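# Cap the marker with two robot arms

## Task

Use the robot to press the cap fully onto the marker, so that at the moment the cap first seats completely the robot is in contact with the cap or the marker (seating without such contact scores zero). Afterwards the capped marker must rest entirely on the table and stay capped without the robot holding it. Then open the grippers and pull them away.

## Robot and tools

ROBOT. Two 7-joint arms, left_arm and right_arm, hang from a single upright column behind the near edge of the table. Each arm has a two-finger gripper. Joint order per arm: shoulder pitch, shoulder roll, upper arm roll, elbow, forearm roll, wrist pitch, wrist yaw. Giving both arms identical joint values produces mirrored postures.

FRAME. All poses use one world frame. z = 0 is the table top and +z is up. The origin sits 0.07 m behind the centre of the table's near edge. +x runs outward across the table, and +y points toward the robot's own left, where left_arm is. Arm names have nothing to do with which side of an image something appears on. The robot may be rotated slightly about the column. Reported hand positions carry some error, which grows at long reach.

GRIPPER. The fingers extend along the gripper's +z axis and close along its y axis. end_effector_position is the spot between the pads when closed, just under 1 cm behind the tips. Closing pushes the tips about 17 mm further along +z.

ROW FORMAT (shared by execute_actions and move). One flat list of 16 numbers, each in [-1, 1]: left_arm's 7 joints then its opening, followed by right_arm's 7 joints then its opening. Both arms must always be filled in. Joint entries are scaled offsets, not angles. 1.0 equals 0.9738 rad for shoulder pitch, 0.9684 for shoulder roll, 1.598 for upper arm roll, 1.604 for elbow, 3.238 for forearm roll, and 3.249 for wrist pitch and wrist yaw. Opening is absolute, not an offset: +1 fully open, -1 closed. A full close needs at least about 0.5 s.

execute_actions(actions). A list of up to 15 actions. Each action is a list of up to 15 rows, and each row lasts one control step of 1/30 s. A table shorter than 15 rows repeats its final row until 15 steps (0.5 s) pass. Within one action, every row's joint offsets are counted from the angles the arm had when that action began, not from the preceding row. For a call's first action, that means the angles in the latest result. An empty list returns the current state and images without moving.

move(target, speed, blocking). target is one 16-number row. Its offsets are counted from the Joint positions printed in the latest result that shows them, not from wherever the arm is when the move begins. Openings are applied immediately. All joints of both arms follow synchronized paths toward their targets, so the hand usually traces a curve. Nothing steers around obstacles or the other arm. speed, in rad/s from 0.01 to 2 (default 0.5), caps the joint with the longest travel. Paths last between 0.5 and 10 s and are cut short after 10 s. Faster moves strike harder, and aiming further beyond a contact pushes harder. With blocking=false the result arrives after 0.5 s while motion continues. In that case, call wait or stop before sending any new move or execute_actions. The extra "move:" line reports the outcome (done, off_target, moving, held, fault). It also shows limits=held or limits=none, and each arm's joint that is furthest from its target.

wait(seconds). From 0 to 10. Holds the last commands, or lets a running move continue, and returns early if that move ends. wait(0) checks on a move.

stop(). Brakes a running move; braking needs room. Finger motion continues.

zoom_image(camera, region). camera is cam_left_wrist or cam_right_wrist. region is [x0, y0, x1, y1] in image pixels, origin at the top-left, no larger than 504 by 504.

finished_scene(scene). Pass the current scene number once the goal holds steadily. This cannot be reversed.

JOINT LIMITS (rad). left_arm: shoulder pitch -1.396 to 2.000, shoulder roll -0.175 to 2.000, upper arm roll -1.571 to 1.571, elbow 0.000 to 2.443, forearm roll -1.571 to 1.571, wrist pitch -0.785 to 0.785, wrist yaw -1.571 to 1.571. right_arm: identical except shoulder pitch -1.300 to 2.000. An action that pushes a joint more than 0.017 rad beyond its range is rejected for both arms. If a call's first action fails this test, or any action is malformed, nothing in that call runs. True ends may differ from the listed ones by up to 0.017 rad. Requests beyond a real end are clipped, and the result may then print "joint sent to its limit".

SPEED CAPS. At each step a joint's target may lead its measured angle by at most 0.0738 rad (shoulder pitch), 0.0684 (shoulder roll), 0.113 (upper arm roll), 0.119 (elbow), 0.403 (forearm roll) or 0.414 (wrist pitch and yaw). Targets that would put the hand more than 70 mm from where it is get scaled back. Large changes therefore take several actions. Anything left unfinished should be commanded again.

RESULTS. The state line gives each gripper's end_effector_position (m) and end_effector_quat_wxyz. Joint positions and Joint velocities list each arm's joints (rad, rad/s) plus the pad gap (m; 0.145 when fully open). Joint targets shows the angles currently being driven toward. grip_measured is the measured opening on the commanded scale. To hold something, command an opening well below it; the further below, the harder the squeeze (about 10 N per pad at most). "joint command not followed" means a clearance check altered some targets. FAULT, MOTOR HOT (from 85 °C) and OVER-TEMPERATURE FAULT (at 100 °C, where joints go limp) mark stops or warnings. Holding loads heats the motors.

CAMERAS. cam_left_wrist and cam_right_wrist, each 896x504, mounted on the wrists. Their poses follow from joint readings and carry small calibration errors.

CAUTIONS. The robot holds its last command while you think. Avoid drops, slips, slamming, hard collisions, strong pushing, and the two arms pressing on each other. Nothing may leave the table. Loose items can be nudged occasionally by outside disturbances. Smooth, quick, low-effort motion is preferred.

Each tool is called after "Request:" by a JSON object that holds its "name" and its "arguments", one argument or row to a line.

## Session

Request:
{"name": "execute_actions", "arguments": {
  "actions": []
}}

Scene clock: 0.00 s.
left_arm: end_effector_position=(+0.0953, +0.2250, +0.1777) grip_measured=+1.00 end_effector_quat_wxyz=(+0.162, +0.808, -0.413, +0.389) | right_arm: end_effector_position=(+0.1333, -0.0622, +0.1942) grip_measured=+1.00 end_effector_quat_wxyz=(-0.173, +0.087, +0.642, +0.742)
Joint positions: left_arm=[ 0.382  1.765 -1.446  2.046  0.695 -0.372  0.256  0.145] | right_arm=[ 0.328  1.14  -1.484  1.649 -1.123 -0.644 -1.069  0.145]
Joint velocities: left_arm=[-0.033 -0.033 -0.017  0.007  0.066 -0.022  0.066 -0.   ] | right_arm=[ 0.011 -0.055 -0.007 -0.012  0.007 -0.037 -0.007  0.   ]
Joint targets: left_arm=[0.382 1.765 -1.446 2.046 0.695 -0.372 0.256] | right_arm=[0.328 1.140 -1.484 1.649 -1.123 -0.644 -1.069]
camera_calibration (this result's frames):
cam_left_wrist: T_world_to_cam=[[-0.928381, -0.356836, 0.103814, 0.150603], [-0.345331, 0.725119, -0.595776, -0.0160212], [0.137316, -0.588957, -0.796413, 0.32018], [0, 0, 0, 1]] pos_world=[0.0903181, 0.25393, 0.229816]
cam_right_wrist: T_world_to_cam=[[0.30796, 0.284177, 0.907967, -0.187794], [0.951388, -0.0966433, -0.29244, -0.0670229], [0.00464421, 0.953889, -0.300125, 0.174129], [0, 0, 0, 1]] pos_world=[0.120789, -0.119211, 0.203171]

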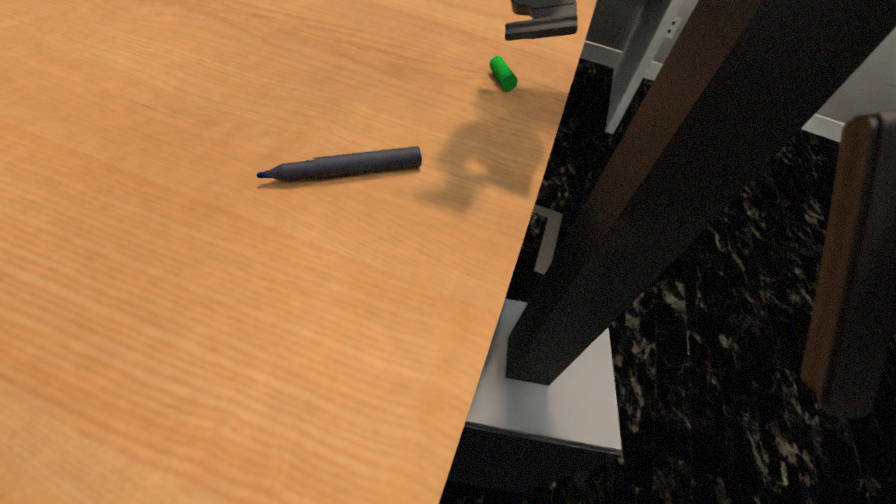

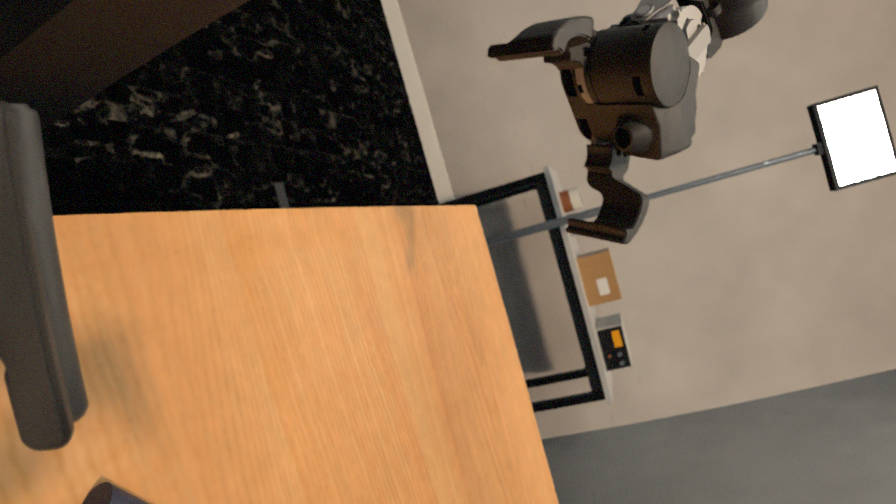

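Request:
{"name": "zoom_image", "arguments": {
  "camera": "cam_left_wrist",
  "region": [470, 45, 540, 105]
}}

Region (470, 45, 540, 105) of cam_left_wrist's 896x504 image, scaled by 7.200, with more detail than that image has; it fills the top 432 rows of this view, and the rest is white.

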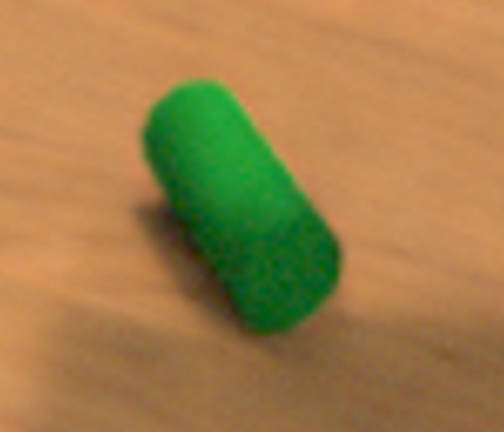

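Request:
{"name": "move", "arguments": {
  "target": [-0.158,-0.963,0.308,-0.154,0.132,0.154,-0.258,0,-0.544,-0.041,0.571,0.219,0.125,0.269,0.683,0],
  "speed": 1.8
}}

Scene clock: 12.70 s.
left_arm: end_effector_position=(+0.2657, +0.1853, +0.1270) grip_measured=+0.00 end_effector_quat_wxyz=(+0.050, +0.882, +0.037, +0.467) | right_arm: end_effector_position=(+0.1661, -0.1933, +0.0796) grip_measured=+0.00 end_effector_quat_wxyz=(+0.001, +0.443, +0.897, +0.000)
Joint positions: left_arm=[ 0.23   0.833 -0.958  1.803  1.121  0.126 -0.576  0.076] | right_arm=[-0.2    1.103 -0.576  1.998 -0.72   0.227  1.144  0.076]
Joint velocities: left_arm=[-0.011 -0.033 -0.007 -0.007 -0.007 -0.051 -0.022 -0.   ] | right_arm=[ 0.033  0.055  0.017  0.002 -0.037 -0.095 -0.11  -0.   ]
Joint targets: left_arm=[0.228 0.832 -0.954 1.799 1.123 0.129 -0.582] | right_arm=[-0.201 1.101 -0.572 2.001 -0.719 0.230 1.150]
move: done; limits=none; left_arm: farthest joint: the wrist yaw, 0.006 radians from its target (0.838 radians at the start); right_arm: farthest joint: the wrist yaw, 0.006 radians from its target (2.219 radians at the start)
camera_calibration (this result's frames):
cam_left_wrist: T_world_to_cam=[[-0.280141, -0.927951, 0.24582, 0.215407], [-0.718239, 0.0327136, -0.695027, 0.281344], [0.636909, -0.371263, -0.675655, 0.0446], [0, 0, 0, 1]] pos_world=[0.23401, 0.207241, 0.172725]
cam_right_wrist: T_world_to_cam=[[0.734211, 0.55201, -0.395246, 0.0281179], [0.661481, -0.712735, 0.233349, -0.257171], [-0.152895, -0.432775, -0.888442, 0.0695471], [0, 0, 0, 1]] pos_world=[0.160102, -0.168718, 0.132913]

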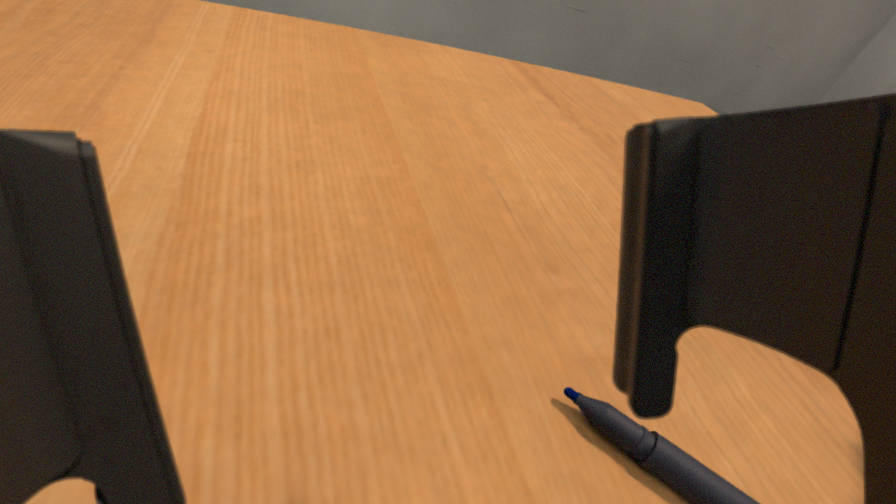

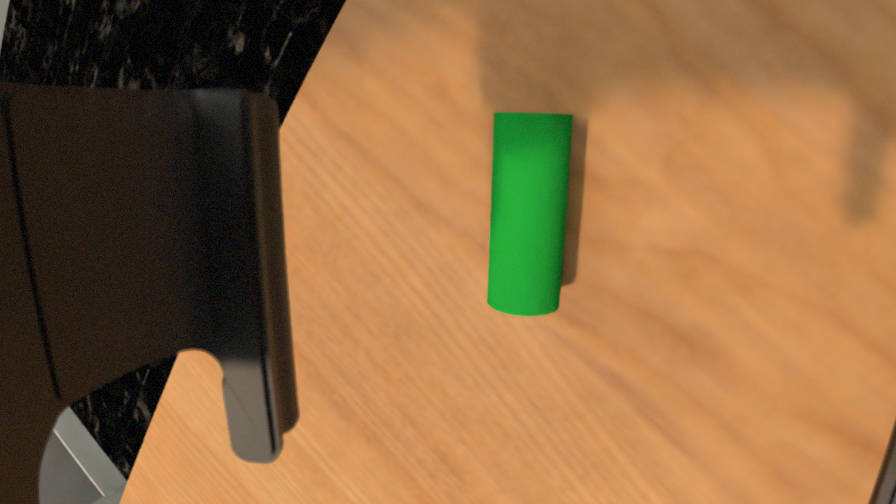

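Request:
{"name": "execute_actions", "arguments": {
  "actions": []
}}

Scene clock: 21.07 s.
left_arm: end_effector_position=(+0.2657, +0.1853, +0.1270) grip_measured=+0.00 end_effector_quat_wxyz=(+0.050, +0.882, +0.037, +0.467) | right_arm: end_effector_position=(+0.1661, -0.1933, +0.0796) grip_measured=+0.00 end_effector_quat_wxyz=(+0.001, +0.443, +0.897, +0.000)
Joint positions: left_arm=[ 0.23   0.833 -0.958  1.803  1.121  0.126 -0.576  0.076] | right_arm=[-0.2    1.103 -0.576  1.998 -0.72   0.227  1.144  0.076]
Joint velocities: left_arm=[-0.121  0.011  0.002 -0.007  0.037  0.037  0.022  0.   ] | right_arm=[-0.055 -0.033 -0.007 -0.012 -0.066 -0.051  0.022 -0.   ]
Joint targets: left_arm=[0.228 0.832 -0.954 1.799 1.123 0.129 -0.582] | right_arm=[-0.201 1.101 -0.572 2.001 -0.719 0.230 1.150]
camera_calibration (this result's frames):
cam_left_wrist: T_world_to_cam=[[-0.280141, -0.927951, 0.24582, 0.215407], [-0.718239, 0.0327136, -0.695027, 0.281344], [0.636909, -0.371263, -0.675655, 0.0446], [0, 0, 0, 1]] pos_world=[0.23401, 0.207241, 0.172725]
cam_right_wrist: T_world_to_cam=[[0.734211, 0.55201, -0.395246, 0.0281179], [0.661481, -0.712735, 0.233349, -0.257171], [-0.152895, -0.432775, -0.888442, 0.0695471], [0, 0, 0, 1]] pos_world=[0.160102, -0.168718, 0.132913]

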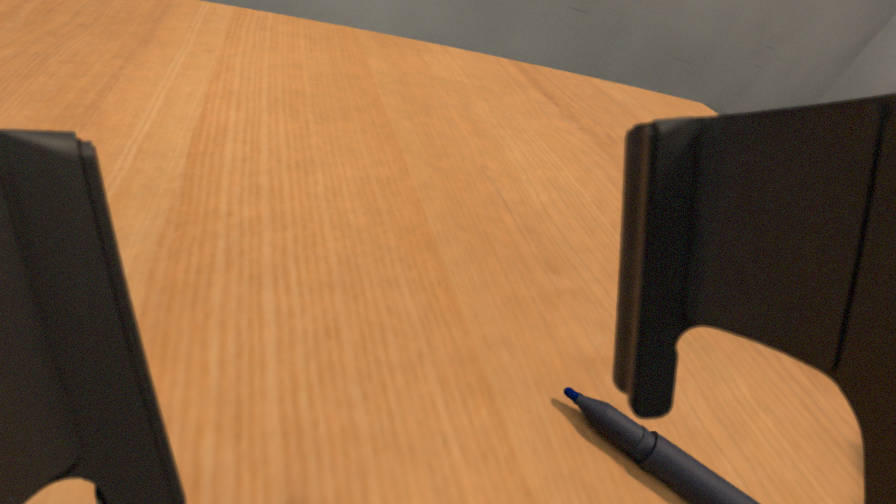

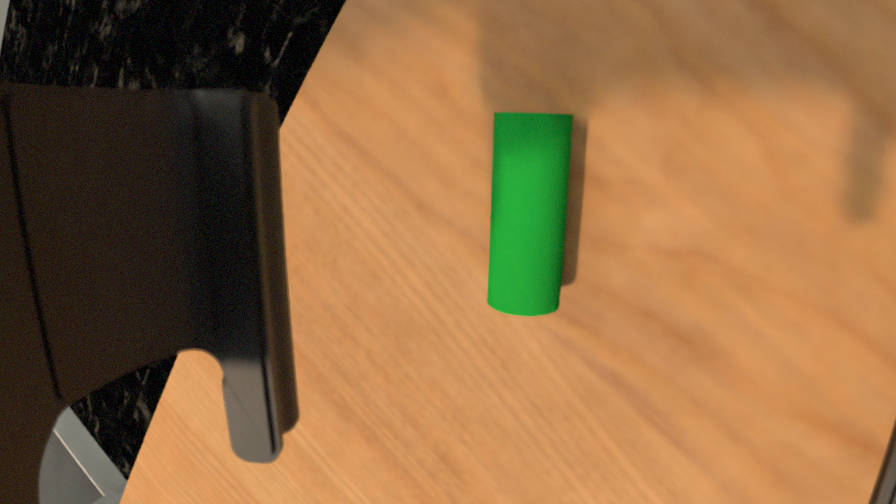

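Request:
{"name": "zoom_image", "arguments": {
  "camera": "cam_right_wrist",
  "region": [450, 90, 620, 330]
}}

Region (450, 90, 620, 330) of cam_right_wrist's 896x504 image, scaled by 2.100, with more detail than that image has; it fills the left 357 columns of this view, and the rest is white.

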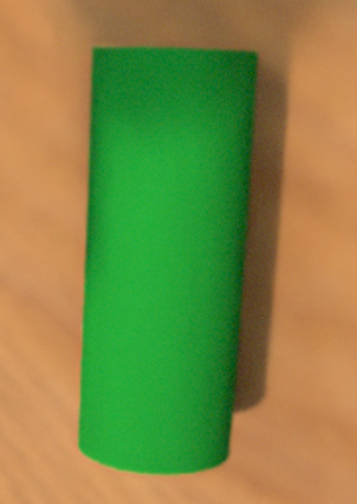

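Request:
{"name": "move", "arguments": {
  "target": [-0.159,-0.963,0.311,-0.156,0.132,0.155,-0.26,0,-0.109,-0.106,-0.013,-0.075,-0.036,-0.008,-0.039,0],
  "speed": 0.8
}}

Scene clock: 32.70 s.
left_arm: end_effector_position=(+0.2209, +0.0454, +0.0727) grip_measured=+0.00 end_effector_quat_wxyz=(+0.115, +0.936, +0.327, +0.059) | right_arm: end_effector_position=(+0.1440, -0.1975, +0.0405) grip_measured=+0.00 end_effector_quat_wxyz=(+0.002, +0.448, +0.894, -0.000)
Joint positions: left_arm=[ 0.078 -0.101 -0.463  1.557  1.546  0.626 -1.414  0.076] | right_arm=[-0.305  1.001 -0.594  1.879 -0.835  0.204  1.023  0.076]
Joint velocities: left_arm=[ 0.077  0.033 -0.022 -0.007 -0.007  0.022  0.007  0.   ] | right_arm=[-0.121 -0.033 -0.002  0.002 -0.007 -0.051  0.037 -0.   ]
Joint targets: left_arm=[0.076 -0.099 -0.461 1.553 1.548 0.629 -1.421] | right_arm=[-0.306 1.000 -0.597 1.877 -0.837 0.201 1.018]
move: done; limits=none; left_arm: farthest joint: the wrist yaw, 0.006 radians from its target (0.845 radians at the start); right_arm: farthest joint: the wrist yaw, 0.006 radians from its target (0.127 radians at the start)
camera_calibration (this result's frames):
cam_left_wrist: T_world_to_cam=[[0.461631, -0.699506, 0.545516, -0.109588], [-0.872146, -0.470235, 0.135058, 0.212527], [0.162047, -0.538117, -0.827146, 0.107981], [0, 0, 0, 1]] pos_world=[0.218446, 0.0813869, 0.120395]
cam_right_wrist: T_world_to_cam=[[0.740015, 0.543881, -0.39569, 0.0287993], [0.65385, -0.719636, 0.233674, -0.236698], [-0.157662, -0.431645, -0.888159, 0.0306127], [0, 0, 0, 1]] pos_world=[0.13828, -0.172786, 0.0938948]

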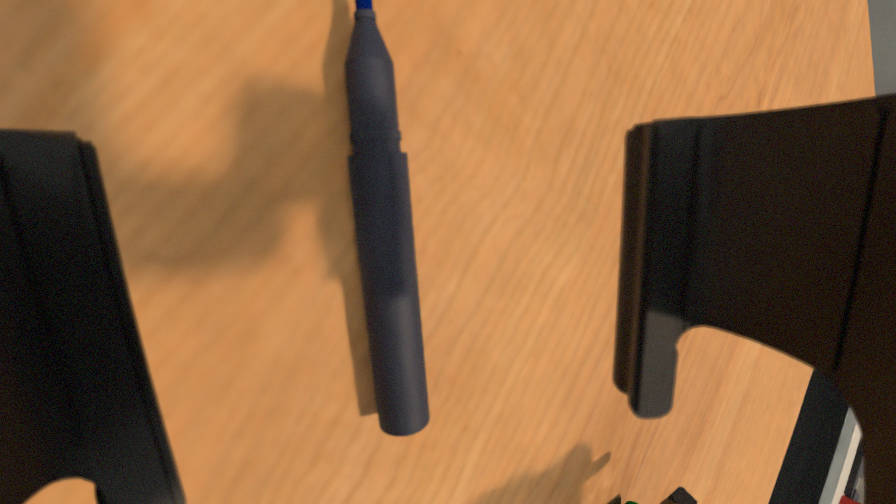

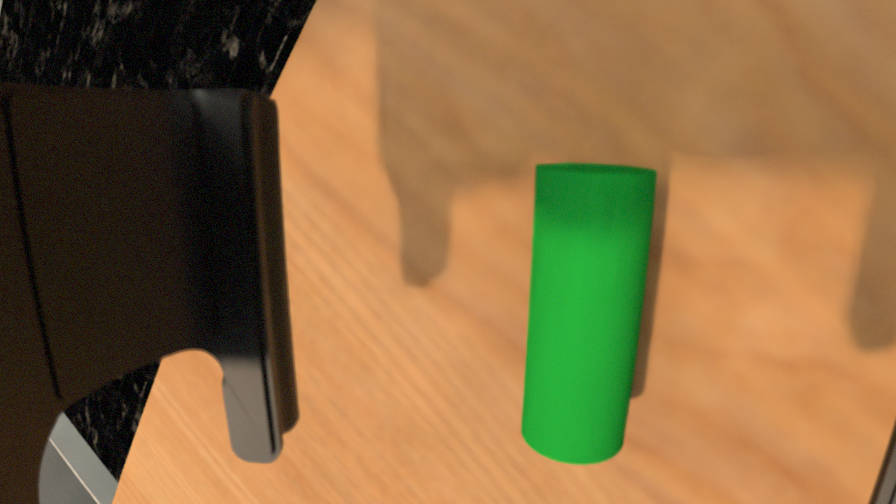

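Request:
{"name": "zoom_image", "arguments": {
  "camera": "cam_right_wrist",
  "region": [520, 145, 680, 205]
}}

Region (520, 145, 680, 205) of cam_right_wrist's 896x504 image, scaled by 3.150, with more detail than that image has; it fills the top 189 rows of this view, and the rest is white.

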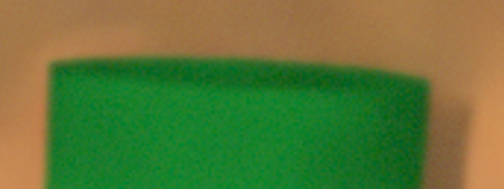

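Request:
{"name": "move", "arguments": {
  "target": [0.034,0,-0.048,-0.184,-0.032,-0.026,0.092,-0.3,0.107,-0.053,-0.098,-0.098,0,-0.003,-0.034,-0.2],
  "speed": 0.3
}}

Request:
{"name": "zoom_image", "arguments": {
  "camera": "cam_right_wrist",
  "region": [400, 100, 800, 400]
}}

Scene clock: 43.37 s.
left_arm: end_effector_position=(+0.2158, +0.0249, +0.0172) grip_measured=-0.30 end_effector_quat_wxyz=(+0.124, +0.937, +0.323, +0.042) | right_arm: end_effector_position=(+0.1430, -0.1979, +0.0100) grip_measured=-0.20 end_effector_quat_wxyz=(+0.001, +0.446, +0.895, -0.000)
Joint positions: left_arm=[ 0.109 -0.101 -0.538  1.265  1.444  0.544 -1.122  0.053] | right_arm=[-0.203  0.951 -0.748  1.724 -0.835  0.198  0.918  0.061]
Joint velocities: left_arm=[-0.011 -0.011 -0.012 -0.007 -0.022  0.022 -0.081 -0.   ] | right_arm=[-0.011 -0.011  0.007 -0.017  0.007 -0.081 -0.037 -0.   ]
Joint targets: left_arm=[0.111 -0.101 -0.540 1.262 1.443 0.541 -1.116] | right_arm=[-0.201 0.950 -0.751 1.722 -0.835 0.194 0.913]
move: done; limits=none; left_arm: farthest joint: the wrist yaw, 0.007 radians from its target (0.299 radians at the start); right_arm: farthest joint: the wrist yaw, 0.006 radians from its target (0.111 radians at the start)
camera_calibration (this result's frames):
cam_left_wrist: T_world_to_cam=[[0.466177, -0.690593, 0.552956, -0.0926034], [-0.874428, -0.454605, 0.169438, 0.205446], [0.134364, -0.562509, -0.8158, 0.0582557], [0, 0, 0, 1]] pos_world=[0.21499, 0.062215, 0.0639203]
cam_right_wrist: T_world_to_cam=[[0.73814, 0.545959, -0.396331, 0.0183223], [0.656188, -0.717479, 0.233754, -0.229058], [-0.156739, -0.432611, -0.887852, 0.00282021], [0, 0, 0, 1]] pos_world=[0.137222, -0.173127, 0.0633088]

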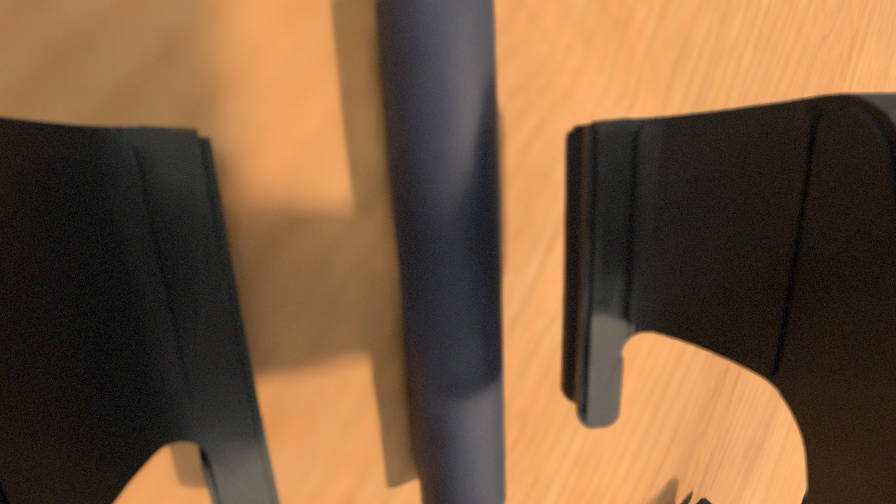

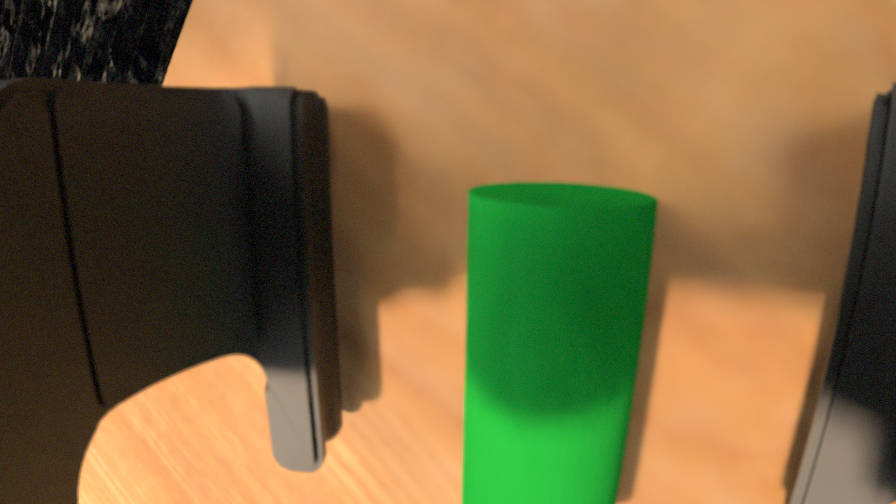

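Region (400, 100, 800, 400) of cam_right_wrist's 896x504 image, scaled by 1.260, with more detail than that image has; it fills the top 378 rows of this view, and the rest is white.

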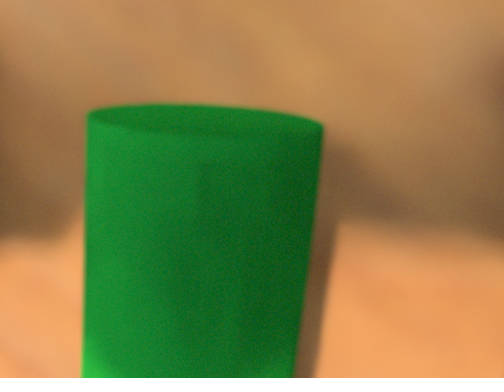

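Request:
{"name": "execute_actions", "arguments": {
  "actions": [
    [[0,0,0,0,0,0,0,-0.36,0,0,0,0,0,0,0,-0.28],[0,0,0,0,0,0,0,-0.42,0,0,0,0,0,0,0,-0.36],[0,0,0,-0.002,0,0,0,-0.48,0,0,0,0,0,0,0,-0.44],[0,0,0,-0.004,0,0,0,-0.54,0,0,0,0,0,0,0,-0.52],[0,0,0,-0.006,0,0,0,-0.6,0,0,0,0,0,0,0,-0.58],[0,0,0,-0.006,0,0,0,-0.64,0,0,0,0,0,0,0,-0.62],[0,0,0,-0.006,0,0,0,-0.68,0,0,0,0,0,0,0,-0.66],[0,0,0,-0.006,0,0,0,-0.71,0,0,0,0,0,0,0,-0.7],[0,0,0,-0.006,0,0,0,-0.74,0,0,0,0,0,0,0,-0.73],[0,0,0,-0.006,0,0,0,-0.77,0,0,0,0,0,0,0,-0.76],[0,0,0,-0.006,0,0,0,-0.8,0,0,0,0,0,0,0,-0.8],[0,0,0,-0.006,0,0,0,-0.85,0,0,0,0,0,0,0,-0.85],[0,0,0,-0.006,0,0,0,-0.9,0,0,0,0,0,0,0,-0.9],[0,0,0,-0.006,0,0,0,-0.95,0,0,0,0,0,0,0,-0.95],[0,0,0,-0.006,0,0,0,-1,0,0,0,0,0,0,0,-1]]
  ]
}}

Scene clock: 46.23 s.
left_arm: end_effector_position=(+0.2146, +0.0252, +0.0156) grip_measured=-0.77 end_effector_quat_wxyz=(+0.122, +0.938, +0.323, +0.039) | right_arm: end_effector_position=(+0.1430, -0.1979, +0.0100) grip_measured=-0.75 end_effector_quat_wxyz=(+0.001, +0.446, +0.895, -0.000)
Joint positions: left_arm=[ 0.109 -0.101 -0.538  1.259  1.444  0.544 -1.121  0.017] | right_arm=[-0.203  0.951 -0.748  1.724 -0.835  0.198  0.918  0.019]
Joint velocities: left_arm=[-0.033  0.011 -0.002 -0.007  0.007 -0.051 -0.051 -0.   ] | right_arm=[-0.033  0.055 -0.007  0.017  0.081 -0.066 -0.037  0.   ]
Joint targets: left_arm=[0.109 -0.101 -0.538 1.255 1.444 0.544 -1.122] | right_arm=[-0.203 0.951 -0.748 1.724 -0.835 0.198 0.918]
camera_calibration (this result's frames):
cam_left_wrist: T_world_to_cam=[[0.469268, -0.691744, 0.548888, -0.0915208], [-0.873512, -0.454766, 0.173678, 0.204597], [0.129475, -0.560961, -0.817654, 0.0583447], [0, 0, 0, 1]] pos_world=[0.214112, 0.0624639, 0.0624066]
cam_right_wrist: T_world_to_cam=[[0.73814, 0.545959, -0.396331, 0.0183223], [0.656188, -0.717479, 0.233754, -0.229058], [-0.156739, -0.432611, -0.887852, 0.00282021], [0, 0, 0, 1]] pos_world=[0.137222, -0.173127, 0.0633088]

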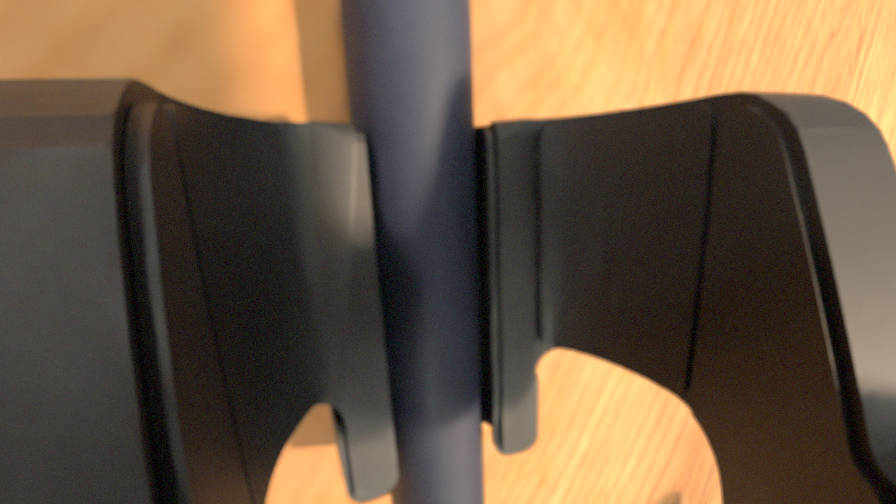

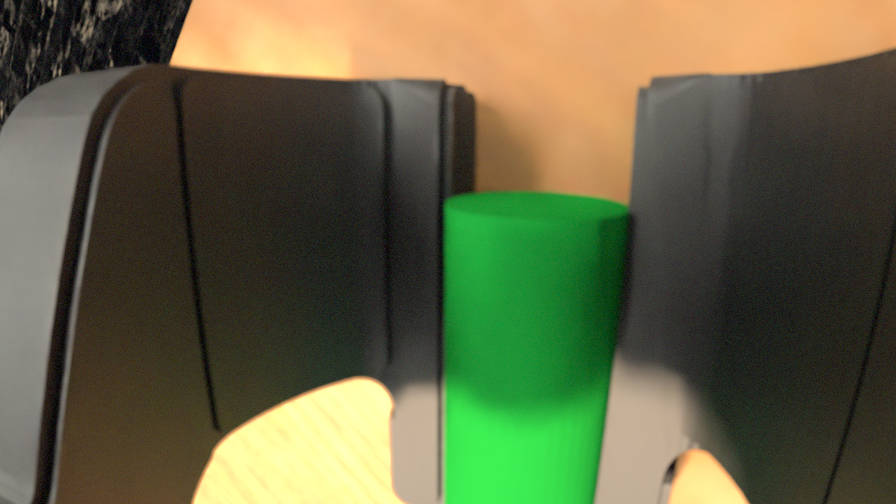

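Request:
{"name": "move", "arguments": {
  "target": [-0.03,0,0.047,0.19,0.03,0.025,-0.09,-1,-0.12,0.08,0.12,0.17,0,0,0.06,-1],
  "speed": 0.5
}}

Scene clock: 50.40 s.
left_arm: end_effector_position=(+0.2235, +0.0453, +0.0749) grip_measured=-0.77 end_effector_quat_wxyz=(+0.117, +0.936, +0.327, +0.065) | right_arm: end_effector_position=(+0.1407, -0.1849, +0.0621) grip_measured=-0.75 end_effector_quat_wxyz=(-0.008, +0.423, +0.906, +0.005)
Joint positions: left_arm=[ 0.081 -0.101 -0.465  1.562  1.54   0.623 -1.408  0.017] | right_arm=[-0.319  1.026 -0.559  1.995 -0.836  0.198  1.108  0.019]
Joint velocities: left_arm=[-0.011  0.011  0.022 -0.027  0.081  0.022 -0.037 -0.   ] | right_arm=[ 0.011 -0.011 -0.002  0.007 -0.037  0.022 -0.066 -0.   ]
Joint targets: left_arm=[0.080 -0.101 -0.463 1.563 1.541 0.626 -1.414] | right_arm=[-0.320 1.029 -0.557 1.997 -0.835 0.198 1.113]
move: done; limits=none; left_arm: farthest joint: the wrist yaw, 0.005 radians from its target (0.292 radians at the start); right_arm: farthest joint: the wrist yaw, 0.005 radians from its target (0.195 radians at the start)
camera_calibration (this result's frames):
cam_left_wrist: T_world_to_cam=[[0.455297, -0.698771, 0.551746, -0.111163], [-0.873067, -0.471877, 0.12283, 0.215664], [0.174527, -0.537635, -0.824918, 0.106362], [0, 0, 0, 1]] pos_world=[0.220338, 0.0812726, 0.122584]
cam_right_wrist: T_world_to_cam=[[0.703528, 0.590907, -0.394814, 0.0466546], [0.69571, -0.686038, 0.21293, -0.228899], [-0.145035, -0.424478, -0.893747, 0.05461], [0, 0, 0, 1]] pos_world=[0.134345, -0.161421, 0.115967]

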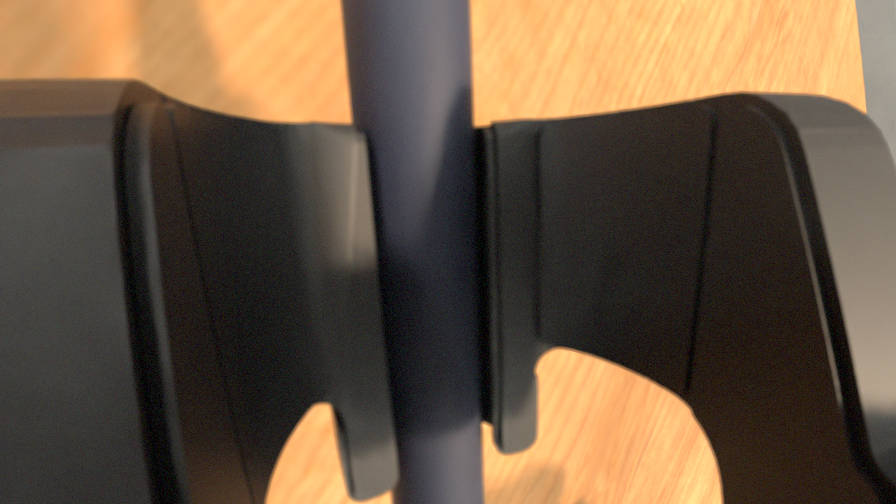

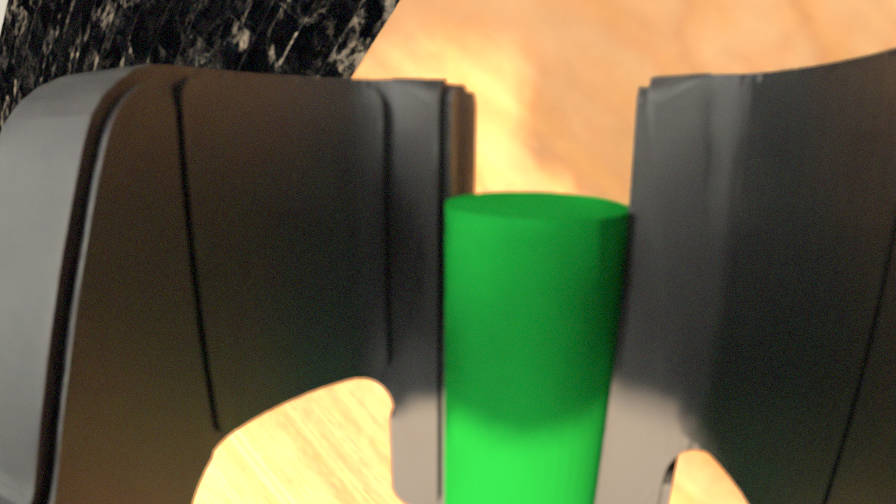

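Request:
{"name": "move", "arguments": {
  "target": [0.039,0.414,-0.049,-0.17,-0.372,-0.289,0.598,-1,0.348,-0.595,0.287,0.003,0.366,0.053,-0.28,-1],
  "speed": 1.2
}}

Scene clock: 54.57 s.
left_arm: end_effector_position=(+0.2938, +0.0602, +0.1503) grip_measured=-0.77 end_effector_quat_wxyz=(+0.262, +0.657, -0.260, +0.657) | right_arm: end_effector_position=(+0.3561, -0.0533, +0.2963) grip_measured=-0.75 end_effector_quat_wxyz=(-0.176, +0.669, +0.266, +0.671)
Joint positions: left_arm=[ 0.117  0.3   -0.54   1.293  0.337 -0.312  0.529  0.017] | right_arm=[ 0.017  0.451 -0.105  1.996  0.348  0.367  0.204  0.019]
Joint velocities: left_arm=[ 0.077 -0.033 -0.002 -0.002  0.007  0.007 -0.037  0.   ] | right_arm=[-0.077 -0.011 -0.022 -0.002  0.051  0.037 -0.007  0.   ]
Joint targets: left_arm=[0.119 0.300 -0.543 1.289 0.335 -0.316 0.535] | right_arm=[0.020 0.450 -0.101 2.000 0.350 0.370 0.198]
move: done; limits=none; left_arm: farthest joint: the wrist yaw, 0.006 radians from its target (1.943 radians at the start); right_arm: farthest joint: the wrist yaw, 0.006 radians from its target (0.909 radians at the start)
camera_calibration (this result's frames):
cam_left_wrist: T_world_to_cam=[[-0.881453, -0.468972, -0.0557272, 0.295853], [-0.0639852, 0.235499, -0.969766, 0.158711], [0.467917, -0.851238, -0.237589, 0.0086577], [0, 0, 0, 1]] pos_world=[0.266884, 0.10874, 0.172457]
cam_right_wrist: T_world_to_cam=[[0.863818, -0.495755, 0.0897, -0.3487], [-0.0895066, -0.326228, -0.941044, 0.302376], [0.49579, 0.804862, -0.326175, 0.020183], [0, 0, 0, 1]] pos_world=[0.318271, -0.0904707, 0.322411]

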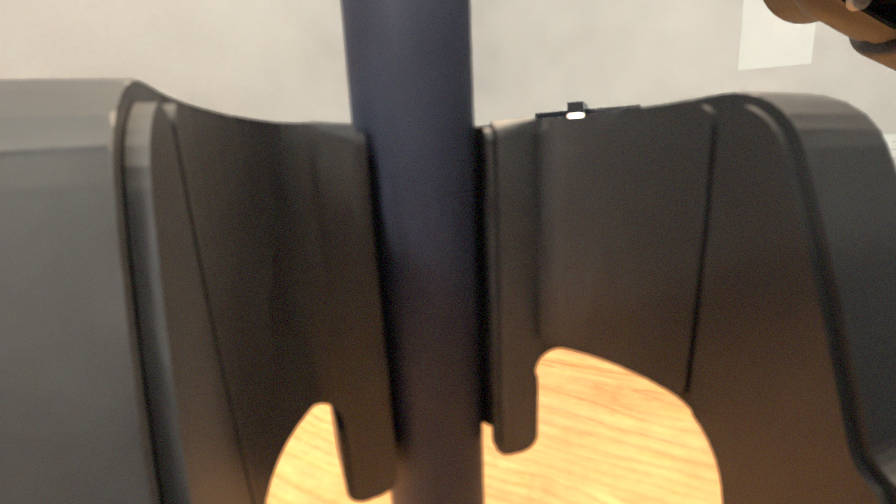

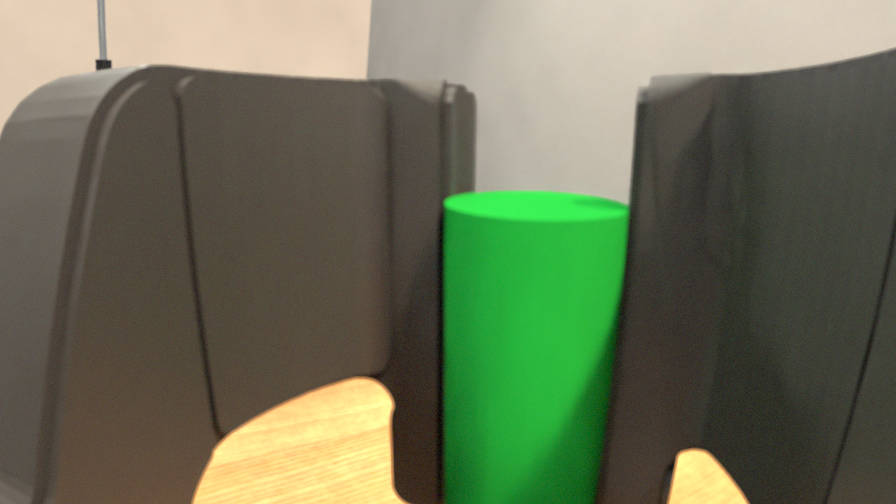

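Request:
{"name": "move", "arguments": {
  "target": [0.004,0,-0.004,-0.004,0,-0.002,0.002,-1,0.115,-0.157,-0.145,-0.039,-0.002,0,0.096,-1],
  "speed": 0.4
}}

Scene clock: 56.83 s.
left_arm: end_effector_position=(+0.2935, +0.0594, +0.1500) grip_measured=-0.77 end_effector_quat_wxyz=(+0.263, +0.657, -0.261, +0.657) | right_arm: end_effector_position=(+0.2909, +0.0599, +0.2947) grip_measured=-0.75 end_effector_quat_wxyz=(-0.382, +0.594, +0.385, +0.595)
Joint positions: left_arm=[ 0.118  0.3   -0.543  1.291  0.337 -0.315  0.529  0.017] | right_arm=[ 0.126  0.298 -0.336  1.936  0.342  0.367  0.51   0.019]
Joint velocities: left_arm=[ 0.055  0.011  0.012 -0.002  0.007  0.037 -0.007  0.   ] | right_arm=[-0.011  0.033 -0.012  0.012  0.022 -0.007  0.007  0.   ]
Joint targets: left_arm=[0.121 0.300 -0.547 1.287 0.337 -0.319 0.535] | right_arm=[0.129 0.299 -0.336 1.934 0.341 0.367 0.516]
move: done; limits=none; left_arm: farthest joint: the wrist yaw, 0.007 radians from its target (0.007 radians at the start); right_arm: farthest joint: the wrist yaw, 0.006 radians from its target (0.312 radians at the start)
camera_calibration (this result's frames):
cam_left_wrist: T_world_to_cam=[[-0.882642, -0.466607, -0.0567448, 0.295591], [-0.0624434, 0.23605, -0.969733, 0.158101], [0.465879, -0.852384, -0.237484, 0.00875637], [0, 0, 0, 1]] pos_world=[0.266694, 0.108069, 0.172168]
cam_right_wrist: T_world_to_cam=[[0.999852, -0.016771, -0.00382131, -0.276839], [-0.00790807, -0.250906, -0.967979, 0.311616], [0.0152752, 0.967866, -0.251001, 0.068719], [0, 0, 0, 1]] pos_world=[0.278212, 0.00703264, 0.317828]

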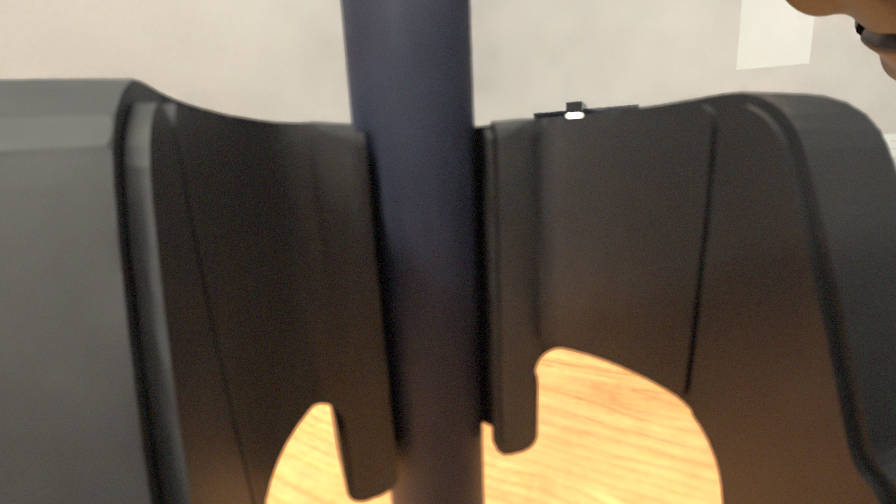

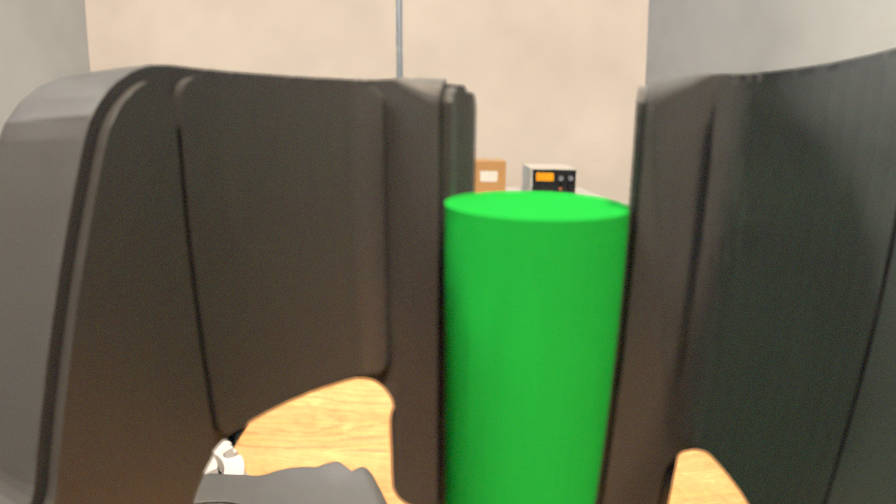

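Request:
{"name": "move", "arguments": {
  "target": [0,0,0,0,0,0,0,-1,-0.045,0.002,-0.011,-0.063,-0.008,-0.044,0.008,-1],
  "speed": 0.12
}}

Scene clock: 59.37 s.
left_arm: end_effector_position=(+0.2935, +0.0594, +0.1500) grip_measured=-0.77 end_effector_quat_wxyz=(+0.263, +0.657, -0.261, +0.657) | right_arm: end_effector_position=(+0.2928, +0.0586, +0.2657) grip_measured=-0.75 end_effector_quat_wxyz=(-0.382, +0.594, +0.383, +0.596)
Joint positions: left_arm=[ 0.118  0.3   -0.543  1.291  0.337 -0.315  0.529  0.017] | right_arm=[ 0.083  0.299 -0.351  1.837  0.317  0.229  0.53   0.019]
Joint velocities: left_arm=[-0.033  0.011  0.012  0.002 -0.051  0.007 -0.007  0.   ] | right_arm=[ 0.011 -0.077 -0.027 -0.012  0.022  0.051  0.007 -0.   ]
Joint targets: left_arm=[0.118 0.300 -0.543 1.291 0.337 -0.315 0.529] | right_arm=[0.082 0.300 -0.354 1.835 0.316 0.224 0.536]
move: done; limits=none; left_arm: farthest joint: the shoulder pitch, 0.000 radians from its target (0.000 radians at the start); right_arm: farthest joint: the wrist yaw, 0.006 radians from its target (0.026 radians at the start)
camera_calibration (this result's frames):
cam_left_wrist: T_world_to_cam=[[-0.882642, -0.466607, -0.0567448, 0.295591], [-0.0624434, 0.23605, -0.969733, 0.158101], [0.465879, -0.852384, -0.237484, 0.00875637], [0, 0, 0, 1]] pos_world=[0.266694, 0.108069, 0.172168]
cam_right_wrist: T_world_to_cam=[[0.999778, -0.0204769, -0.00495895, -0.278331], [-0.0098822, -0.247893, -0.968737, 0.283901], [0.0186075, 0.968571, -0.248041, 0.0608174], [0, 0, 0, 1]] pos_world=[0.279943, 0.00577187, 0.288731]

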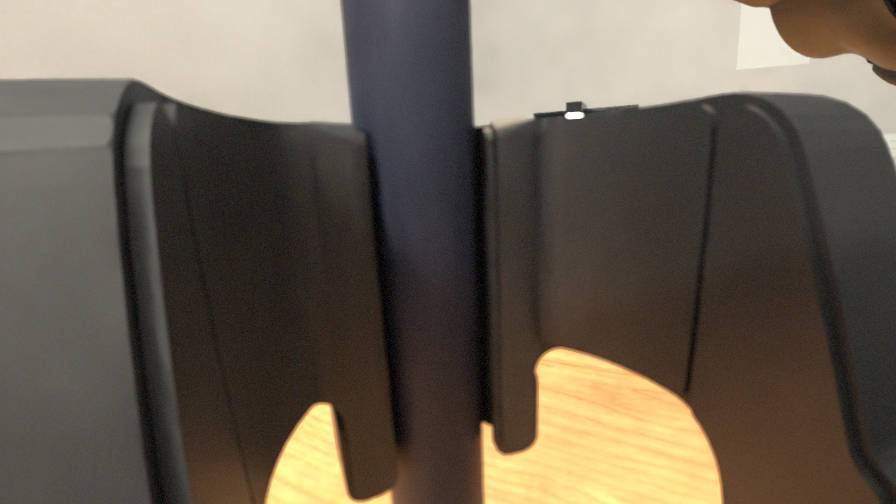

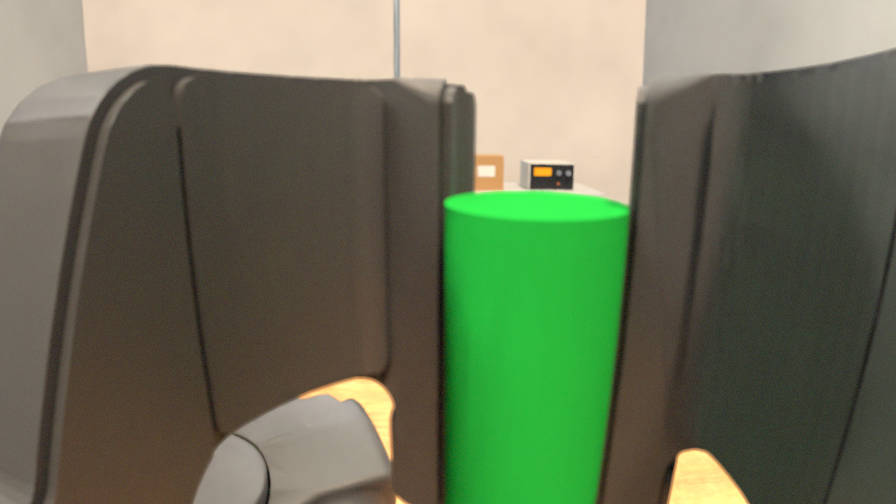

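No contact. Continue to RM.

Request:
{"name": "move", "arguments": {
  "target": [0,0,0,0,0,0,0,-1,-0.026,0,-0.02,-0.072,-0.0045,-0.045,0.005,-1],
  "speed": 0.1
}}

Scene clock: 62.17 s.
left_arm: end_effector_position=(+0.2937, +0.0596, +0.1494) grip_measured=-0.77 end_effector_quat_wxyz=(+0.263, +0.658, -0.261, +0.655) | right_arm: end_effector_position=(+0.2923, +0.0591, +0.2364) grip_measured=-0.75 end_effector_quat_wxyz=(-0.384, +0.593, +0.382, +0.596)
Joint positions: left_arm=[ 0.118  0.3   -0.543  1.291  0.337 -0.311  0.528  0.017] | right_arm=[ 0.059  0.299 -0.38   1.724  0.304  0.087  0.541  0.019]
Joint velocities: left_arm=[ 0.011 -0.033 -0.012 -0.017  0.037 -0.022 -0.037 -0.   ] | right_arm=[-0.011 -0.011 -0.007  0.002 -0.051  0.037 -0.081  0.   ]
Joint targets: left_arm=[0.118 0.300 -0.543 1.291 0.337 -0.315 0.529] | right_arm=[0.058 0.299 -0.383 1.722 0.303 0.082 0.546]
move: done; limits=none; left_arm: farthest joint: the wrist pitch, 0.004 radians from its target (0.000 radians at the start); right_arm: farthest joint: the wrist yaw, 0.005 radians from its target (0.016 radians at the start)
camera_calibration (this result's frames):
cam_left_wrist: T_world_to_cam=[[-0.882339, -0.467554, -0.0535881, 0.295223], [-0.0666738, 0.236911, -0.969241, 0.158619], [0.465868, -0.851626, -0.240209, 0.00904013], [0, 0, 0, 1]] pos_world=[0.266851, 0.108153, 0.171732]
cam_right_wrist: T_world_to_cam=[[0.999836, -0.0173445, -0.00515438, -0.278158], [-0.00922405, -0.243509, -0.969855, 0.255421], [0.0155665, 0.969744, -0.243629, 0.052912], [0, 0, 0, 1]] pos_world=[0.279645, 0.00606176, 0.259179]

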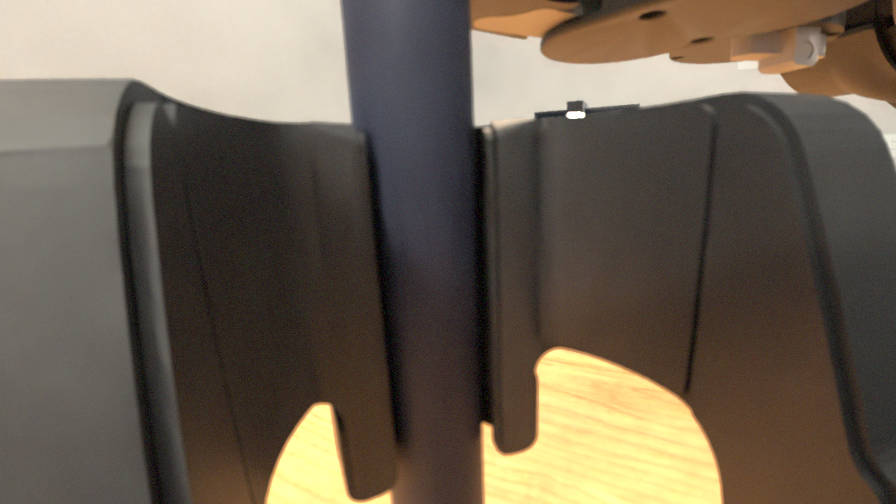

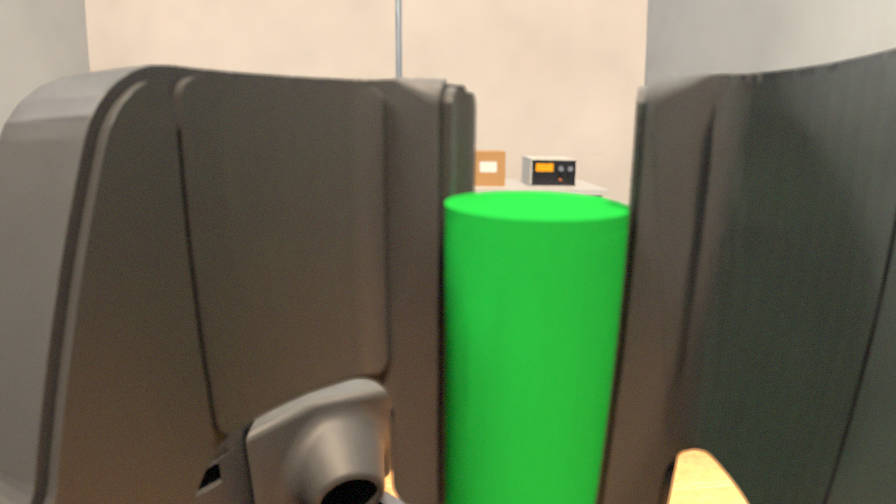

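Request:
{"name": "move", "arguments": {
  "target": [0,0,0,0,0,-0.002,0,-1,-0.002,0,-0.008,-0.023,0,-0.011,0,-1],
  "speed": 0.05
}}

Scene clock: 64.07 s.
left_arm: end_effector_position=(+0.2937, +0.0604, +0.1474) grip_measured=-0.77 end_effector_quat_wxyz=(+0.261, +0.662, -0.261, +0.652) | right_arm: end_effector_position=(+0.2928, +0.0593, +0.2318) grip_measured=-0.75 end_effector_quat_wxyz=(-0.387, +0.589, +0.379, +0.600)
Joint positions: left_arm=[ 0.118  0.301 -0.543  1.29   0.334 -0.304  0.525  0.017] | right_arm=[ 0.059  0.299 -0.39   1.694  0.31   0.044  0.541  0.019]
Joint velocities: left_arm=[-0.033  0.033 -0.012 -0.002 -0.022 -0.007 -0.022  0.   ] | right_arm=[-0.011 -0.055 -0.002  0.007 -0.007  0.081 -0.037  0.   ]
Joint targets: left_arm=[0.118 0.300 -0.543 1.291 0.337 -0.318 0.528] | right_arm=[0.057 0.299 -0.393 1.687 0.304 0.051 0.541]
move: off_target (left_arm); limits=none; left_arm: farthest joint: the wrist pitch, 0.013 radians from its target (0.007 radians at the start); right_arm: farthest joint: the elbow, 0.007 radians from its target (0.037 radians at the start)
camera_calibration (this result's frames):
cam_left_wrist: T_world_to_cam=[[-0.881803, -0.468981, -0.0498062, 0.29492], [-0.0745844, 0.242952, -0.967167, 0.158185], [0.465683, -0.849136, -0.249214, 0.0104864], [0, 0, 0, 1]] pos_world=[0.266976, 0.108785, 0.170294]
cam_right_wrist: T_world_to_cam=[[0.99985, -0.0173097, -0.000072172, -0.279813], [-0.00408159, -0.231707, -0.972777, 0.249482], [0.0168217, 0.972632, -0.231743, 0.0482526], [0, 0, 0, 1]] pos_world=[0.279978, 0.00603122, 0.253852]

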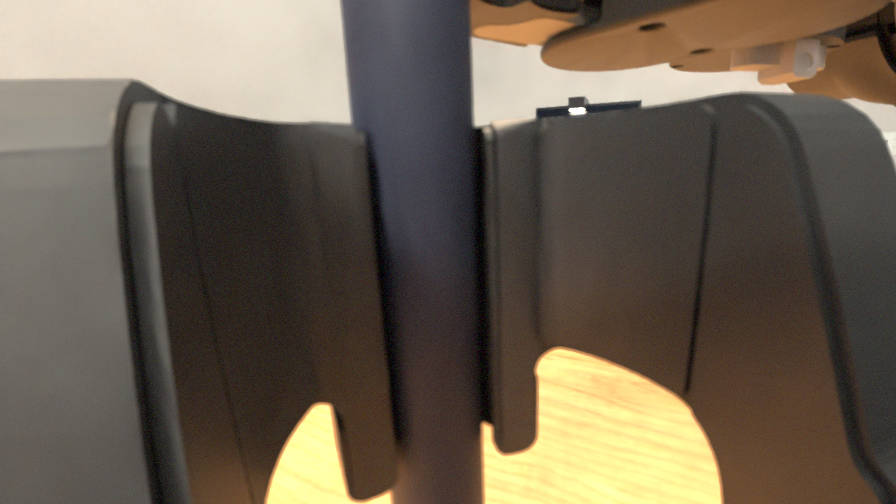

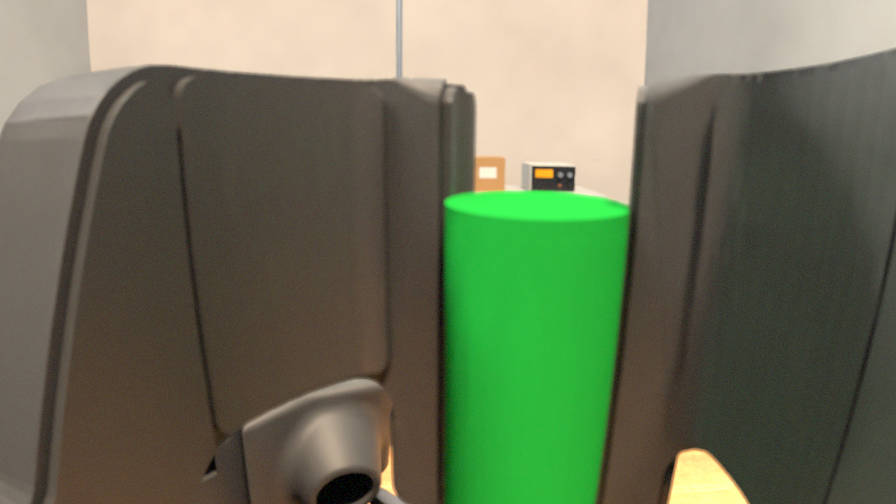

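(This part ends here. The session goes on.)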